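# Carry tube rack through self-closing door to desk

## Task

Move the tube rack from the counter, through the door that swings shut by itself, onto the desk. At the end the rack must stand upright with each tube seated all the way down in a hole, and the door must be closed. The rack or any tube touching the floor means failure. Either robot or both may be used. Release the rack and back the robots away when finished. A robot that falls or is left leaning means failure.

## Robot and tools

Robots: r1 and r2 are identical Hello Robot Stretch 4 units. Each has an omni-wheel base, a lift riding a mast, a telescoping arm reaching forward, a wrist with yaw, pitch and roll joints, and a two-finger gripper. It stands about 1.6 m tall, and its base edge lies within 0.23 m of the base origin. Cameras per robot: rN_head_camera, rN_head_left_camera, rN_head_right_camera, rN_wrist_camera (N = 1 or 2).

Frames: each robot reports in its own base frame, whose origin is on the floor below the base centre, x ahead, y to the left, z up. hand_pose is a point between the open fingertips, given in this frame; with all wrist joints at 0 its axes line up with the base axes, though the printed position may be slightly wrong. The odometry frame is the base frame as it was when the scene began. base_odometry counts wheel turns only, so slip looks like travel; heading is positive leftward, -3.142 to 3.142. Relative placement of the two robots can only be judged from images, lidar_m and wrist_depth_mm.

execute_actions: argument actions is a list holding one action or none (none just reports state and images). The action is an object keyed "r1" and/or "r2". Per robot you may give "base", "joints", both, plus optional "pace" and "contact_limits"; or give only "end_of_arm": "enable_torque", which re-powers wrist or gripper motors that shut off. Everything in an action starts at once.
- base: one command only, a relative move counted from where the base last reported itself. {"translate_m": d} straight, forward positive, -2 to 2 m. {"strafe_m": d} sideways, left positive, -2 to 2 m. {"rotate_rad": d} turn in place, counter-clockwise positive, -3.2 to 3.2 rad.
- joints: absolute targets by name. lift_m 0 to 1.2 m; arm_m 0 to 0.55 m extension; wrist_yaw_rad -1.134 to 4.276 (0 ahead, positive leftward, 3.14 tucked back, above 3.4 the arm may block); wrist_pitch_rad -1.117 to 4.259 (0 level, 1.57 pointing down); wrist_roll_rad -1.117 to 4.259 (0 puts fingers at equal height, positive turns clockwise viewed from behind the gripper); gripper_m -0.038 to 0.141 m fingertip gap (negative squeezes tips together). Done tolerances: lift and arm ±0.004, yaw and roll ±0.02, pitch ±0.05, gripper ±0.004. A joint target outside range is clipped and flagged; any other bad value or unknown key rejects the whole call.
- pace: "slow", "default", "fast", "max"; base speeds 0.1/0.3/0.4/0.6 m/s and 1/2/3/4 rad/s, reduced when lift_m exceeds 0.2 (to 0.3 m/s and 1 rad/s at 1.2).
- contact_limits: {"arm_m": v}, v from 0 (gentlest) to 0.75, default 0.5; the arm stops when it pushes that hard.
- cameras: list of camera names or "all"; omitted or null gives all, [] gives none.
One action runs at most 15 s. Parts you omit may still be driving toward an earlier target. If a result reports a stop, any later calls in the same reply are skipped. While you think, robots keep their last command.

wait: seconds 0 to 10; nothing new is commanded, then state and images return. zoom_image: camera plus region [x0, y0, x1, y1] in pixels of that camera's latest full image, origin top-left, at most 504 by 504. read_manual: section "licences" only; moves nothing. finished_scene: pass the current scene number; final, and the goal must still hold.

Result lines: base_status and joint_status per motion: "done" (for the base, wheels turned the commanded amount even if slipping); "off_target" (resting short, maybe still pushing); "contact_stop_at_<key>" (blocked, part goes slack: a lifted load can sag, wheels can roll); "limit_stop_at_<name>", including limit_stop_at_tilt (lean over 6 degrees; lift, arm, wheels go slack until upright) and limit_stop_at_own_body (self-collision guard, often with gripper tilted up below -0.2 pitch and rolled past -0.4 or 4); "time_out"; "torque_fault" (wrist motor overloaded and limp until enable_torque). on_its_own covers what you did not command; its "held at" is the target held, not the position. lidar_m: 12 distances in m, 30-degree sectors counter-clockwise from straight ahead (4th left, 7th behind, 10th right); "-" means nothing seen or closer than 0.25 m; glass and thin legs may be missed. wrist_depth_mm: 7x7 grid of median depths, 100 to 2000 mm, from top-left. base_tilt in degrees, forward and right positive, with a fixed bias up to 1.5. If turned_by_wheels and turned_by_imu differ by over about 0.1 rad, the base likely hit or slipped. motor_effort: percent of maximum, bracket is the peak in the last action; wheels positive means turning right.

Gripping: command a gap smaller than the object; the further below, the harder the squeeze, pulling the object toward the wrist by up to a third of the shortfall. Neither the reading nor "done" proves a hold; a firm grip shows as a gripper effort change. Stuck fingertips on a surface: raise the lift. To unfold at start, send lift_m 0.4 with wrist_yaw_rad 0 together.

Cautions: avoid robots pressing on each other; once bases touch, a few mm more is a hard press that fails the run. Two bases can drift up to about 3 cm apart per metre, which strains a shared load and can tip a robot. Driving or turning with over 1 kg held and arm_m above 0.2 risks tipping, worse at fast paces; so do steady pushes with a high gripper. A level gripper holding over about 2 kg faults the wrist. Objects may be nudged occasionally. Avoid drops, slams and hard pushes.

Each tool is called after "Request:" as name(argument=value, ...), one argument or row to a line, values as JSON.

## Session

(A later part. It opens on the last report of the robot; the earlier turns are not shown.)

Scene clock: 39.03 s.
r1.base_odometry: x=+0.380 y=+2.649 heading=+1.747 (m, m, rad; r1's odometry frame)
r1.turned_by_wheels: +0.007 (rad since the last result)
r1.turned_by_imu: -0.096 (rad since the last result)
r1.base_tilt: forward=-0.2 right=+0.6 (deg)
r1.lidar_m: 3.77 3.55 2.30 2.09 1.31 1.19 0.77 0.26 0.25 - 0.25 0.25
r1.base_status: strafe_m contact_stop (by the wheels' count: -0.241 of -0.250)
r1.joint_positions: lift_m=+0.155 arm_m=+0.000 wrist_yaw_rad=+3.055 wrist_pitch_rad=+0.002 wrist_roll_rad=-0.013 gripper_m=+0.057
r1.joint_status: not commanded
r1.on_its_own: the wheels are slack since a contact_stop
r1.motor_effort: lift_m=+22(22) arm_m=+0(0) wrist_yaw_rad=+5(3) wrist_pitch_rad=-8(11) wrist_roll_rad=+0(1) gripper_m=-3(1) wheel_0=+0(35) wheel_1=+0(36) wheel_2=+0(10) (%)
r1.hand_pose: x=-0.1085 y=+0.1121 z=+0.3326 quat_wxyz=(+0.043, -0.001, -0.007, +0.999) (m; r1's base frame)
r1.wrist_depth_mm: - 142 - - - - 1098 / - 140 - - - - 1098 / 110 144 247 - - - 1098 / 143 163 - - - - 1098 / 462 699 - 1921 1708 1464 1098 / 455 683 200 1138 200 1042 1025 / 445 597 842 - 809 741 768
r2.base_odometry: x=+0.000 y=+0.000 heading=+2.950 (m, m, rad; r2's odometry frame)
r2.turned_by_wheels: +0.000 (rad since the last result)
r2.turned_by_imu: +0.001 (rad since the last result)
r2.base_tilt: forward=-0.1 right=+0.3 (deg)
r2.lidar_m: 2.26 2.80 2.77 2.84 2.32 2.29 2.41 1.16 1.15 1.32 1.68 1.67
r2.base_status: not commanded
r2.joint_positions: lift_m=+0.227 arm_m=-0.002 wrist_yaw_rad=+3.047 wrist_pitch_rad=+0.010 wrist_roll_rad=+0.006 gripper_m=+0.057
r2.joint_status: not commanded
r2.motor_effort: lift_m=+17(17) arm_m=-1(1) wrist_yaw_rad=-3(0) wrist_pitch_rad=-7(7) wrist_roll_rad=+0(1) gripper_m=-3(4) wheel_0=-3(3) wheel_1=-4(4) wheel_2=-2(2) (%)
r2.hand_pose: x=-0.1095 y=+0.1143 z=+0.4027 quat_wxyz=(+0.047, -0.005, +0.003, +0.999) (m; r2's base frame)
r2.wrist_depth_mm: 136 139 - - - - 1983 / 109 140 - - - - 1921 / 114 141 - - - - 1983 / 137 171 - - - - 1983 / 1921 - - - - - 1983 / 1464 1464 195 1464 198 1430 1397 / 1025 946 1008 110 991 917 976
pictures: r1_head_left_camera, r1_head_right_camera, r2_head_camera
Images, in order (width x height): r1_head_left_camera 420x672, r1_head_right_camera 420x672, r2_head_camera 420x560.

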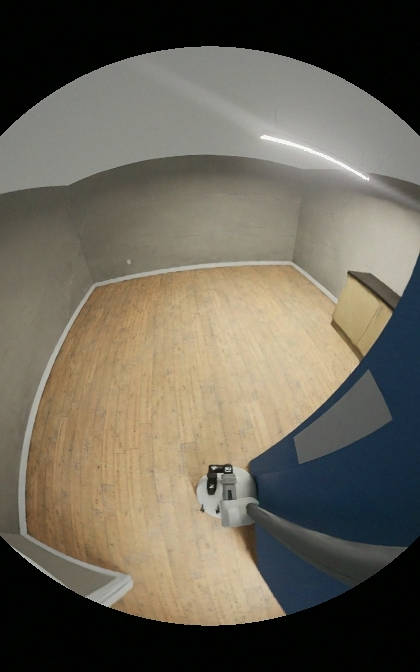

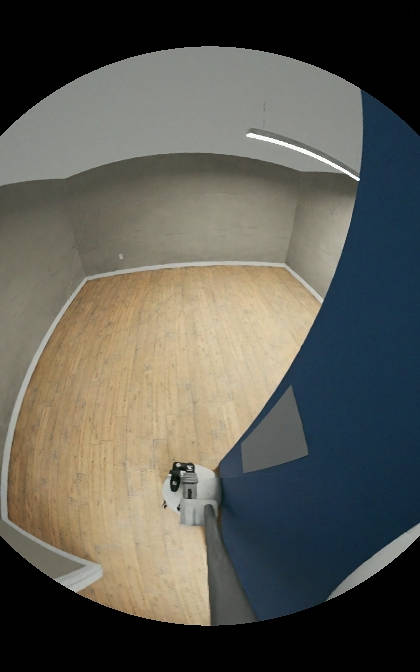

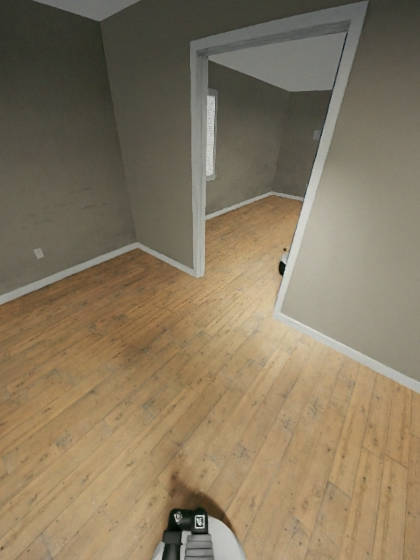

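Request:
execute_actions(
  actions=[
    {"r1":{"base":{"rotate_rad":0.01}},"r2":{"base":{"rotate_rad":0.07}}},
  ],
  cameras=[],
)

Request:
execute_actions(
  actions=[
    {"r2":{"base":{"translate_m":1.65},"pace":"fast"}},
  ],
  cameras=[],
)

Request:
execute_actions(
  actions=[
    {"r2":{"base":{"rotate_rad":-0.8}}},
  ],
  cameras=["r2_head_camera","r2_head_left_camera"],
)

Scene clock: 42.37 s.
r1.base_odometry: x=+0.379 y=+2.649 heading=+1.756 (m, m, rad; r1's odometry frame)
r1.turned_by_wheels: +0.009 (rad since the last result)
r1.turned_by_imu: +0.008 (rad since the last result)
r1.base_tilt: forward=-0.1 right=+0.6 (deg)
r1.lidar_m: 3.77 3.50 2.29 2.09 1.33 1.18 0.72 0.27 0.25 - 0.25 0.27
r1.base_status: done
r1.joint_positions: lift_m=+0.155 arm_m=+0.000 wrist_yaw_rad=+3.055 wrist_pitch_rad=+0.002 wrist_roll_rad=-0.013 gripper_m=+0.057
r1.joint_status: not commanded
r1.motor_effort: lift_m=+22(22) arm_m=+0(0) wrist_yaw_rad=+3(4) wrist_pitch_rad=-8(7) wrist_roll_rad=+0(1) gripper_m=-4(4) wheel_0=+3(3) wheel_1=-8(7) wheel_2=-6(11) (%)
r1.hand_pose: x=-0.1085 y=+0.1121 z=+0.3326 quat_wxyz=(+0.043, -0.001, -0.007, +0.999) (m; r1's base frame)
r1.wrist_depth_mm: - 143 - - - - 1060 / - 140 - - - - 1042 / 111 144 247 - - - 1098 / 143 163 - - - - 1098 / 459 691 - 1983 1661 1661 1078 / 452 668 200 1098 200 1060 991 / 449 585 842 - 820 732 768
r2.base_odometry: x=+0.000 y=+0.000 heading=+3.019 (m, m, rad; r2's odometry frame)
r2.turned_by_wheels: +0.069 (rad since the last result)
r2.turned_by_imu: +0.072 (rad since the last result)
r2.base_tilt: forward=-0.1 right=+0.3 (deg)
r2.lidar_m: 2.28 2.78 2.77 2.69 2.30 2.31 2.36 1.14 1.14 1.34 1.67 1.68
r2.base_status: done
r2.joint_positions: lift_m=+0.227 arm_m=-0.002 wrist_yaw_rad=+3.047 wrist_pitch_rad=+0.010 wrist_roll_rad=+0.006 gripper_m=+0.057
r2.joint_status: not commanded
r2.motor_effort: lift_m=+17(17) arm_m=-1(1) wrist_yaw_rad=-2(0) wrist_pitch_rad=-7(7) wrist_roll_rad=+0(1) gripper_m=-3(3) wheel_0=-4(4) wheel_1=-4(7) wheel_2=-2(4) (%)
r2.hand_pose: x=-0.1095 y=+0.1143 z=+0.4027 quat_wxyz=(+0.047, -0.005, +0.003, +0.999) (m; r2's base frame)
r2.wrist_depth_mm: 136 139 - - - - 1921 / 109 140 - - - - 1863 / 115 140 - - - - 1983 / 137 171 - - - - 1921 / 1863 - - - - - 1921 / 1499 1499 194 1499 197 1397 1430 / 1025 931 1008 110 991 917 976
pictures: none
No camera images: the call's "cameras" was empty. Leave "cameras" out to get every camera's image.

Scene clock: 47.77 s.
r1.base_odometry: x=+0.379 y=+2.649 heading=+1.756 (m, m, rad; r1's odometry frame)
r1.turned_by_wheels: +0.000 (rad since the last result)
r1.turned_by_imu: -0.002 (rad since the last result)
r1.base_tilt: forward=-0.2 right=+0.6 (deg)
r1.lidar_m: 3.77 3.50 2.27 2.09 1.31 1.17 0.73 0.28 0.25 - 0.25 0.27
r1.base_status: not commanded
r1.joint_positions: lift_m=+0.155 arm_m=+0.000 wrist_yaw_rad=+3.055 wrist_pitch_rad=+0.002 wrist_roll_rad=-0.013 gripper_m=+0.057
r1.joint_status: not commanded
r1.motor_effort: lift_m=+22(22) arm_m=+0(0) wrist_yaw_rad=+4(4) wrist_pitch_rad=-10(8) wrist_roll_rad=+1(0) gripper_m=-4(3) wheel_0=+3(3) wheel_1=-8(8) wheel_2=-6(6) (%)
r1.hand_pose: x=-0.1085 y=+0.1121 z=+0.3326 quat_wxyz=(+0.043, -0.001, -0.007, +0.999) (m; r1's base frame)
r1.wrist_depth_mm: - 142 - - - - 1060 / - 140 - - - - 1078 / 110 144 248 - - - 1098 / 143 164 - - - - 1078 / 459 691 - 1499 1464 1661 1098 / 452 668 200 1118 200 1060 1025 / 445 591 831 - 809 741 768
r2.base_odometry: x=-1.638 y=+0.202 heading=+3.019 (m, m, rad; r2's odometry frame)
r2.turned_by_wheels: +0.000 (rad since the last result)
r2.turned_by_imu: -0.003 (rad since the last result)
r2.base_tilt: forward=-0.2 right=+0.3 (deg)
r2.lidar_m: 0.60 0.99 1.62 1.89 3.17 3.50 3.65 2.33 1.05 0.79 1.30 3.46
r2.base_status: done
r2.joint_positions: lift_m=+0.227 arm_m=-0.002 wrist_yaw_rad=+3.047 wrist_pitch_rad=+0.010 wrist_roll_rad=+0.006 gripper_m=+0.057
r2.joint_status: not commanded
r2.motor_effort: lift_m=+17(17) arm_m=-1(1) wrist_yaw_rad=-1(3) wrist_pitch_rad=-7(7) wrist_roll_rad=+0(0) gripper_m=-5(2) wheel_0=+1(7) wheel_1=+2(8) wheel_2=+2(13) (%)
r2.hand_pose: x=-0.1095 y=+0.1143 z=+0.4027 quat_wxyz=(+0.047, -0.005, +0.003, +0.999) (m; r2's base frame)
r2.wrist_depth_mm: 136 139 - - - - - / 110 140 - - - - - / 115 140 - - - - - / 137 170 - - - - - / - - - - - - - / 1499 1464 195 1430 198 1430 1430 / 1025 960 1025 110 976 917 960
pictures: none
No camera images: the call's "cameras" was empty. Leave "cameras" out to get every camera's image.

Scene clock: 49.30 s.
r1.base_odometry: x=+0.379 y=+2.649 heading=+1.756 (m, m, rad; r1's odometry frame)
r1.turned_by_wheels: +0.000 (rad since the last result)
r1.turned_by_imu: -0.001 (rad since the last result)
r1.base_tilt: forward=-0.2 right=+0.6 (deg)
r1.lidar_m: 3.79 3.52 2.27 2.10 1.31 1.17 0.75 0.28 0.25 - 0.25 0.26
r1.base_status: not commanded
r1.joint_positions: lift_m=+0.155 arm_m=+0.000 wrist_yaw_rad=+3.055 wrist_pitch_rad=+0.002 wrist_roll_rad=-0.013 gripper_m=+0.057
r1.joint_status: not commanded
r1.motor_effort: lift_m=+22(22) arm_m=+0(0) wrist_yaw_rad=+2(5) wrist_pitch_rad=-8(9) wrist_roll_rad=-1(1) gripper_m=-3(6) wheel_0=+3(3) wheel_1=-8(8) wheel_2=-6(6) (%)
r1.hand_pose: x=-0.1085 y=+0.1121 z=+0.3326 quat_wxyz=(+0.043, -0.001, -0.007, +0.999) (m; r1's base frame)
r1.wrist_depth_mm: - 142 - - - - 1078 / - 140 - - - - 1078 / 110 145 246 - - - 1078 / 143 163 - - - - 1118 / 459 683 - 1464 1397 1661 1078 / 452 668 200 1138 200 1025 1042 / 445 591 842 - 820 732 759
r2.base_odometry: x=-1.638 y=+0.202 heading=+2.219 (m, m, rad; r2's odometry frame)
r2.turned_by_wheels: -0.800 (rad since the last result)
r2.turned_by_imu: -0.819 (rad since the last result)
r2.base_tilt: forward=-0.3 right=+0.3 (deg)
r2.lidar_m: 1.30 0.61 0.67 1.63 1.68 2.24 3.57 3.63 2.48 2.29 0.79 0.85
r2.base_status: done
r2.joint_positions: lift_m=+0.227 arm_m=-0.001 wrist_yaw_rad=+3.047 wrist_pitch_rad=+0.010 wrist_roll_rad=+0.006 gripper_m=+0.057
r2.joint_status: not commanded
r2.motor_effort: lift_m=+17(17) arm_m=-1(1) wrist_yaw_rad=-2(1) wrist_pitch_rad=-7(7) wrist_roll_rad=+0(0) gripper_m=-5(6) wheel_0=+1(9) wheel_1=+2(9) wheel_2=-1(8) (%)
r2.hand_pose: x=-0.1095 y=+0.1143 z=+0.4027 quat_wxyz=(+0.047, -0.005, +0.003, +0.999) (m; r2's base frame)
r2.wrist_depth_mm: 136 139 - - - - 1921 / 109 140 - - - - 1983 / 115 140 - - - - - / 137 171 - - - - - / - - - - - - 1983 / 1464 1499 194 1464 197 1464 1397 / 1008 960 1025 110 991 931 960
pictures: r2_head_camera, r2_head_left_camera
Images, in order (width x height): r2_head_camera 420x560, r2_head_left_camera 420x672.

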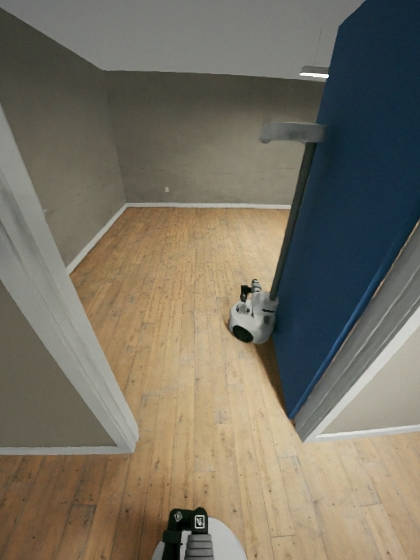

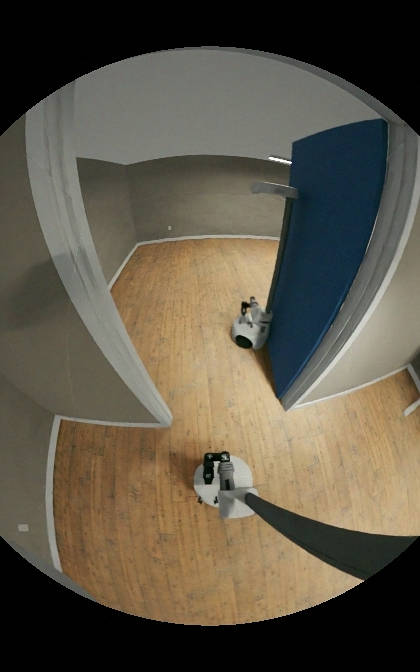

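Request:
execute_actions(
  actions=[
    {"r2":{"base":{"strafe_m":0.11}}},
  ],
  cameras=[],
)

Request:
execute_actions(
  actions=[
    {"r2":{"base":{"translate_m":1.0}}},
  ],
  cameras=["r2_head_left_camera","r2_head_right_camera"],
)

Scene clock: 53.77 s.
r1.base_odometry: x=+0.379 y=+2.649 heading=+1.756 (m, m, rad; r1's odometry frame)
r1.turned_by_wheels: +0.000 (rad since the last result)
r1.turned_by_imu: -0.002 (rad since the last result)
r1.base_tilt: forward=-0.2 right=+0.6 (deg)
r1.lidar_m: 3.78 3.51 2.26 2.09 1.30 1.16 0.74 0.29 0.25 - 0.25 0.26
r1.base_status: not commanded
r1.joint_positions: lift_m=+0.155 arm_m=+0.000 wrist_yaw_rad=+3.055 wrist_pitch_rad=+0.002 wrist_roll_rad=-0.013 gripper_m=+0.057
r1.joint_status: not commanded
r1.motor_effort: lift_m=+23(22) arm_m=+0(0) wrist_yaw_rad=+2(4) wrist_pitch_rad=-9(7) wrist_roll_rad=-2(0) gripper_m=-3(3) wheel_0=+3(3) wheel_1=-8(8) wheel_2=-6(6) (%)
r1.hand_pose: x=-0.1085 y=+0.1121 z=+0.3326 quat_wxyz=(+0.043, -0.001, -0.007, +0.999) (m; r1's base frame)
r1.wrist_depth_mm: - 142 - - - - 1098 / - 140 - - - - 1078 / 110 144 245 - - - 1078 / 143 163 - - - - 1078 / 452 691 - 1661 1397 1576 1098 / 452 676 200 1138 201 1060 1025 / 445 591 842 - 820 741 768
r2.base_odometry: x=-1.725 y=+0.135 heading=+2.219 (m, m, rad; r2's odometry frame)
r2.turned_by_wheels: +0.000 (rad since the last result)
r2.turned_by_imu: +0.002 (rad since the last result)
r2.base_tilt: forward=-0.3 right=+0.3 (deg)
r2.lidar_m: 1.42 0.54 0.66 1.51 1.56 2.08 3.59 3.62 2.58 2.26 0.90 0.99
r2.base_status: done
r2.joint_positions: lift_m=+0.227 arm_m=-0.001 wrist_yaw_rad=+3.047 wrist_pitch_rad=+0.010 wrist_roll_rad=+0.006 gripper_m=+0.057
r2.joint_status: not commanded
r2.motor_effort: lift_m=+17(17) arm_m=-1(1) wrist_yaw_rad=-3(0) wrist_pitch_rad=-7(7) wrist_roll_rad=-1(1) gripper_m=-4(0) wheel_0=+0(8) wheel_1=+0(10) wheel_2=-1(0) (%)
r2.hand_pose: x=-0.1095 y=+0.1143 z=+0.4027 quat_wxyz=(+0.047, -0.005, +0.003, +0.999) (m; r2's base frame)
r2.wrist_depth_mm: 136 139 - - - - 1756 / 109 139 - - - - 1808 / 115 140 - - - - 1808 / 137 170 - - - - 1808 / - - - - - - 1808 / 1499 1464 195 1430 197 1464 1430 / 1025 946 1025 110 976 917 960
pictures: none
No camera images: the call's "cameras" was empty. Leave "cameras" out to get every camera's image.

Scene clock: 58.57 s.
r1.base_odometry: x=+0.379 y=+2.649 heading=+1.756 (m, m, rad; r1's odometry frame)
r1.turned_by_wheels: +0.000 (rad since the last result)
r1.turned_by_imu: -0.002 (rad since the last result)
r1.base_tilt: forward=-0.2 right=+0.6 (deg)
r1.lidar_m: 3.79 3.53 2.28 2.10 0.49 0.51 0.75 0.27 0.25 - 0.25 0.26
r1.base_status: not commanded
r1.joint_positions: lift_m=+0.155 arm_m=+0.000 wrist_yaw_rad=+3.055 wrist_pitch_rad=+0.002 wrist_roll_rad=-0.013 gripper_m=+0.057
r1.joint_status: not commanded
r1.motor_effort: lift_m=+22(22) arm_m=+0(0) wrist_yaw_rad=+5(5) wrist_pitch_rad=-9(9) wrist_roll_rad=+0(0) gripper_m=-1(3) wheel_0=+3(3) wheel_1=-8(8) wheel_2=-6(6) (%)
r1.hand_pose: x=-0.1085 y=+0.1121 z=+0.3326 quat_wxyz=(+0.043, -0.001, -0.007, +0.999) (m; r1's base frame)
r1.wrist_depth_mm: - 142 - - - 1098 1060 / - 140 - - - 668 1025 / 110 144 246 - - 661 668 / 144 163 - - - 1098 1078 / 459 691 - - 1708 715 1078 / 452 676 200 1118 200 512 469 / 442 591 831 - 668 484 462
r2.base_odometry: x=-2.329 y=+0.932 heading=+2.219 (m, m, rad; r2's odometry frame)
r2.turned_by_wheels: +0.000 (rad since the last result)
r2.turned_by_imu: -0.001 (rad since the last result)
r2.base_tilt: forward=-0.1 right=+0.4 (deg)
r2.lidar_m: 4.21 2.33 1.59 1.55 0.55 0.46 - 4.69 0.70 0.69 0.50 0.50
r2.base_status: done
r2.joint_positions: lift_m=+0.227 arm_m=-0.001 wrist_yaw_rad=+3.047 wrist_pitch_rad=+0.010 wrist_roll_rad=+0.006 gripper_m=+0.057
r2.joint_status: not commanded
r2.motor_effort: lift_m=+17(17) arm_m=-1(1) wrist_yaw_rad=-2(1) wrist_pitch_rad=-7(7) wrist_roll_rad=+0(0) gripper_m=-1(1) wheel_0=+1(4) wheel_1=+3(7) wheel_2=+0(9) (%)
r2.hand_pose: x=-0.1095 y=+0.1143 z=+0.4027 quat_wxyz=(+0.047, -0.005, +0.003, +0.999) (m; r2's base frame)
r2.wrist_depth_mm: 136 139 - - 569 535 549 / 109 140 - - 569 535 559 / 115 140 - - 574 539 554 / 137 171 - - 580 544 559 / - - - - 530 539 559 / 1537 1499 195 1430 198 539 564 / 991 946 1008 110 569 549 564
pictures: r2_head_left_camera, r2_head_right_camera
Images, in order (width x height): r2_head_left_camera 420x672, r2_head_right_camera 420x672.

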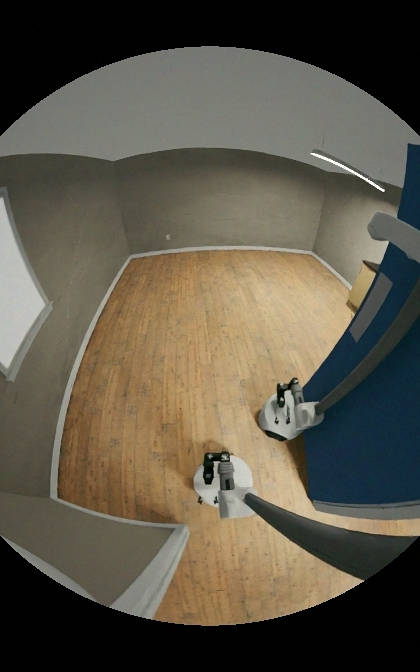

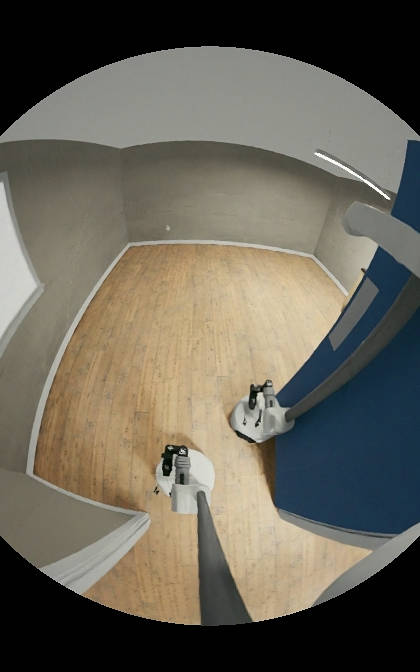

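Request:
execute_actions(
  actions=[
    {"r2":{"base":{"strafe_m":0.15}}},
  ],
  cameras=[],
)

Request:
execute_actions(
  actions=[
    {"r2":{"base":{"translate_m":1.5},"pace":"fast"}},
  ],
  cameras=[],
)

Request:
execute_actions(
  actions=[
    {"r2":{"base":{"rotate_rad":-1.57},"joints":{"lift_m":1.0,"wrist_yaw_rad":0,"gripper_m":0.141,"wrist_pitch_rad":0.08}}},
  ],
  cameras=["r2_head_camera","r2_head_left_camera","r2_wrist_camera"],
)

Scene clock: 62.70 s.
r1.base_odometry: x=+0.379 y=+2.649 heading=+1.756 (m, m, rad; r1's odometry frame)
r1.turned_by_wheels: +0.000 (rad since the last result)
r1.turned_by_imu: -0.002 (rad since the last result)
r1.base_tilt: forward=-0.2 right=+0.6 (deg)
r1.lidar_m: 3.78 3.50 2.26 2.08 0.59 0.69 0.73 0.27 0.25 - 0.25 0.26
r1.base_status: not commanded
r1.joint_positions: lift_m=+0.155 arm_m=+0.000 wrist_yaw_rad=+3.055 wrist_pitch_rad=+0.002 wrist_roll_rad=-0.013 gripper_m=+0.057
r1.joint_status: not commanded
r1.motor_effort: lift_m=+22(22) arm_m=+0(0) wrist_yaw_rad=+2(3) wrist_pitch_rad=-8(9) wrist_roll_rad=-1(1) gripper_m=-4(2) wheel_0=+3(3) wheel_1=-8(8) wheel_2=-6(6) (%)
r1.hand_pose: x=-0.1085 y=+0.1121 z=+0.3326 quat_wxyz=(+0.043, -0.001, -0.007, +0.999) (m; r1's base frame)
r1.wrist_depth_mm: - 142 - - - - 1060 / - 140 - - - - 676 / 110 144 246 - - - 668 / 144 163 - - - - 1098 / 459 691 - 1983 1661 1576 707 / 452 668 200 1118 200 654 564 / 452 591 831 - 809 640 559
r2.base_odometry: x=-2.449 y=+0.841 heading=+2.220 (m, m, rad; r2's odometry frame)
r2.turned_by_wheels: +0.000 (rad since the last result)
r2.turned_by_imu: +0.002 (rad since the last result)
r2.base_tilt: forward=-0.1 right=+0.3 (deg)
r2.lidar_m: 4.21 2.11 1.45 1.39 0.57 0.40 - 4.70 0.87 0.83 0.62 0.71
r2.base_status: done
r2.joint_positions: lift_m=+0.227 arm_m=-0.001 wrist_yaw_rad=+3.047 wrist_pitch_rad=+0.010 wrist_roll_rad=+0.006 gripper_m=+0.057
r2.joint_status: not commanded
r2.motor_effort: lift_m=+17(17) arm_m=-1(0) wrist_yaw_rad=-2(1) wrist_pitch_rad=-7(7) wrist_roll_rad=-1(1) gripper_m=-3(2) wheel_0=-1(8) wheel_1=+3(12) wheel_2=+0(2) (%)
r2.hand_pose: x=-0.1095 y=+0.1143 z=+0.4027 quat_wxyz=(+0.047, -0.005, +0.003, +0.999) (m; r2's base frame)
r2.wrist_depth_mm: 136 139 - 508 530 535 559 / 109 140 - 512 525 544 559 / 115 140 - 512 530 544 569 / 137 170 - 517 535 544 564 / - - - 517 535 549 564 / 1537 1464 195 530 197 544 569 / 1025 946 1008 110 530 549 569
pictures: none
No camera images: the call's "cameras" was empty. Leave "cameras" out to get every camera's image.

Scene clock: 67.73 s.
r1.base_odometry: x=+0.379 y=+2.649 heading=+1.756 (m, m, rad; r1's odometry frame)
r1.turned_by_wheels: +0.000 (rad since the last result)
r1.turned_by_imu: -0.002 (rad since the last result)
r1.base_tilt: forward=-0.1 right=+0.7 (deg)
r1.lidar_m: 3.78 1.03 1.05 2.10 1.31 1.16 0.75 0.28 0.25 - 0.25 0.25
r1.base_status: not commanded
r1.joint_positions: lift_m=+0.155 arm_m=+0.000 wrist_yaw_rad=+3.055 wrist_pitch_rad=+0.002 wrist_roll_rad=-0.013 gripper_m=+0.057
r1.joint_status: not commanded
r1.motor_effort: lift_m=+22(22) arm_m=+0(0) wrist_yaw_rad=+4(3) wrist_pitch_rad=-9(9) wrist_roll_rad=+0(1) gripper_m=-2(4) wheel_0=+3(3) wheel_1=-8(8) wheel_2=-6(6) (%)
r1.hand_pose: x=-0.1085 y=+0.1121 z=+0.3326 quat_wxyz=(+0.043, -0.001, -0.007, +0.999) (m; r1's base frame)
r1.wrist_depth_mm: - 142 - - - - 1078 / - 140 - - - - 1060 / 110 144 245 - - - 1060 / 143 164 - - - - 1078 / 462 683 - 1921 1708 1576 1098 / 452 676 200 1118 200 1060 1042 / 449 597 842 - 820 750 768
r2.base_odometry: x=-3.356 y=+2.036 heading=+2.220 (m, m, rad; r2's odometry frame)
r2.turned_by_wheels: +0.000 (rad since the last result)
r2.turned_by_imu: -0.003 (rad since the last result)
r2.base_tilt: forward=-0.1 right=+0.2 (deg)
r2.lidar_m: 2.69 2.22 1.53 1.44 1.48 1.99 1.88 1.01 1.26 2.59 3.37 2.87
r2.base_status: done
r2.joint_positions: lift_m=+0.227 arm_m=-0.001 wrist_yaw_rad=+3.047 wrist_pitch_rad=+0.010 wrist_roll_rad=+0.006 gripper_m=+0.057
r2.joint_status: not commanded
r2.motor_effort: lift_m=+17(17) arm_m=-1(1) wrist_yaw_rad=-2(0) wrist_pitch_rad=-8(8) wrist_roll_rad=-1(1) gripper_m=-4(5) wheel_0=+2(8) wheel_1=+2(8) wheel_2=+1(13) (%)
r2.hand_pose: x=-0.1095 y=+0.1143 z=+0.4027 quat_wxyz=(+0.047, -0.005, +0.003, +0.999) (m; r2's base frame)
r2.wrist_depth_mm: 136 139 - - - - 1708 / 109 139 - - - - 1708 / 115 140 - - - - 1756 / 137 170 - - - - 1708 / 1537 - - - - - 1756 / 1042 1499 194 1464 198 1430 1430 / 976 946 1008 110 1008 931 976
pictures: none
No camera images: the call's "cameras" was empty. Leave "cameras" out to get every camera's image.

Scene clock: 71.60 s.
r1.base_odometry: x=+0.379 y=+2.649 heading=+1.756 (m, m, rad; r1's odometry frame)
r1.turned_by_wheels: +0.000 (rad since the last result)
r1.turned_by_imu: -0.002 (rad since the last result)
r1.base_tilt: forward=-0.2 right=+0.6 (deg)
r1.lidar_m: 3.78 0.87 1.10 2.10 1.31 1.18 0.73 0.28 0.25 - 0.25 0.27
r1.base_status: not commanded
r1.joint_positions: lift_m=+0.155 arm_m=+0.000 wrist_yaw_rad=+3.055 wrist_pitch_rad=+0.002 wrist_roll_rad=-0.013 gripper_m=+0.057
r1.joint_status: not commanded
r1.motor_effort: lift_m=+22(22) arm_m=+0(0) wrist_yaw_rad=+3(4) wrist_pitch_rad=-11(9) wrist_roll_rad=-1(2) gripper_m=-1(6) wheel_0=+3(3) wheel_1=-8(7) wheel_2=-6(5) (%)
r1.hand_pose: x=-0.1085 y=+0.1121 z=+0.3326 quat_wxyz=(+0.043, -0.001, -0.007, +0.999) (m; r1's base frame)
r1.wrist_depth_mm: - 142 - - - - 1060 / - 140 - - - - 1078 / 110 144 247 - - - 1060 / 143 163 - - - - 1078 / 459 683 - 1983 1661 1618 1098 / 455 676 200 1118 201 1042 1042 / 442 591 820 - 820 732 759
r2.base_odometry: x=-3.356 y=+2.036 heading=+0.650 (m, m, rad; r2's odometry frame)
r2.turned_by_wheels: -1.570 (rad since the last result)
r2.turned_by_imu: -1.606 (rad since the last result)
r2.base_tilt: forward=-0.2 right=+0.3 (deg)
r2.lidar_m: 2.59 3.32 2.88 2.72 2.22 1.58 1.47 1.51 1.99 1.87 1.03 1.23
r2.base_status: done
r2.joint_positions: lift_m=+1.000 arm_m=-0.001 wrist_yaw_rad=+0.001 wrist_pitch_rad=+0.082 wrist_roll_rad=+0.006 gripper_m=+0.141
r2.joint_status: all done
r2.motor_effort: lift_m=+23(24) arm_m=-1(1) wrist_yaw_rad=-2(9) wrist_pitch_rad=-7(7) wrist_roll_rad=+0(0) gripper_m=+0(8) wheel_0=+3(10) wheel_1=+3(10) wheel_2=-1(8) (%)
r2.hand_pose: x=+0.4570 y=-0.0873 z=+1.1541 quat_wxyz=(+0.999, +0.003, +0.041, +0.000) (m; r2's base frame)
r2.wrist_depth_mm: - - - - - - - / - - - - - - - / - - - - - - - / - - - - - - - / - - - - - - - / - 200 - - - - - / - - - 110 - - -
pictures: r2_head_camera, r2_head_left_camera, r2_wrist_camera
Images, in order (width x height): r2_head_camera 420x560, r2_head_left_camera 420x672, r2_wrist_camera 616x392.

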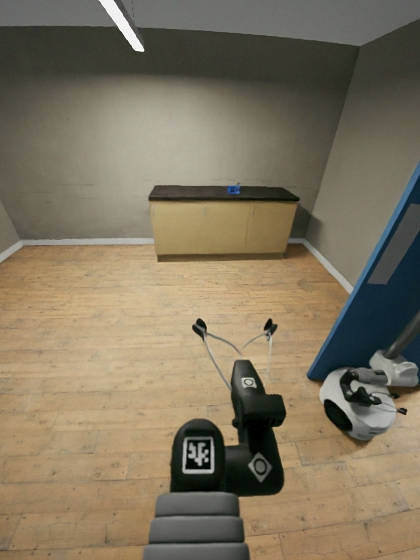

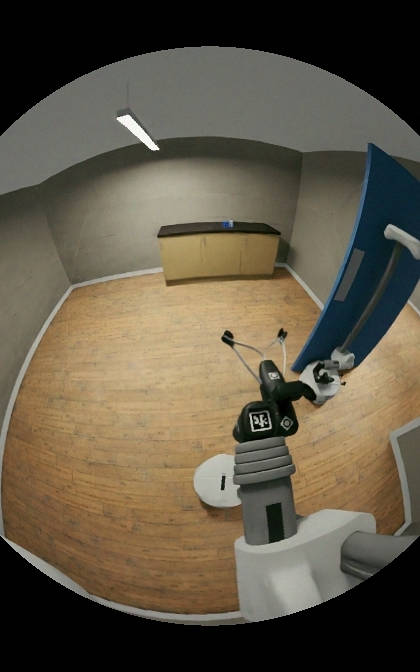

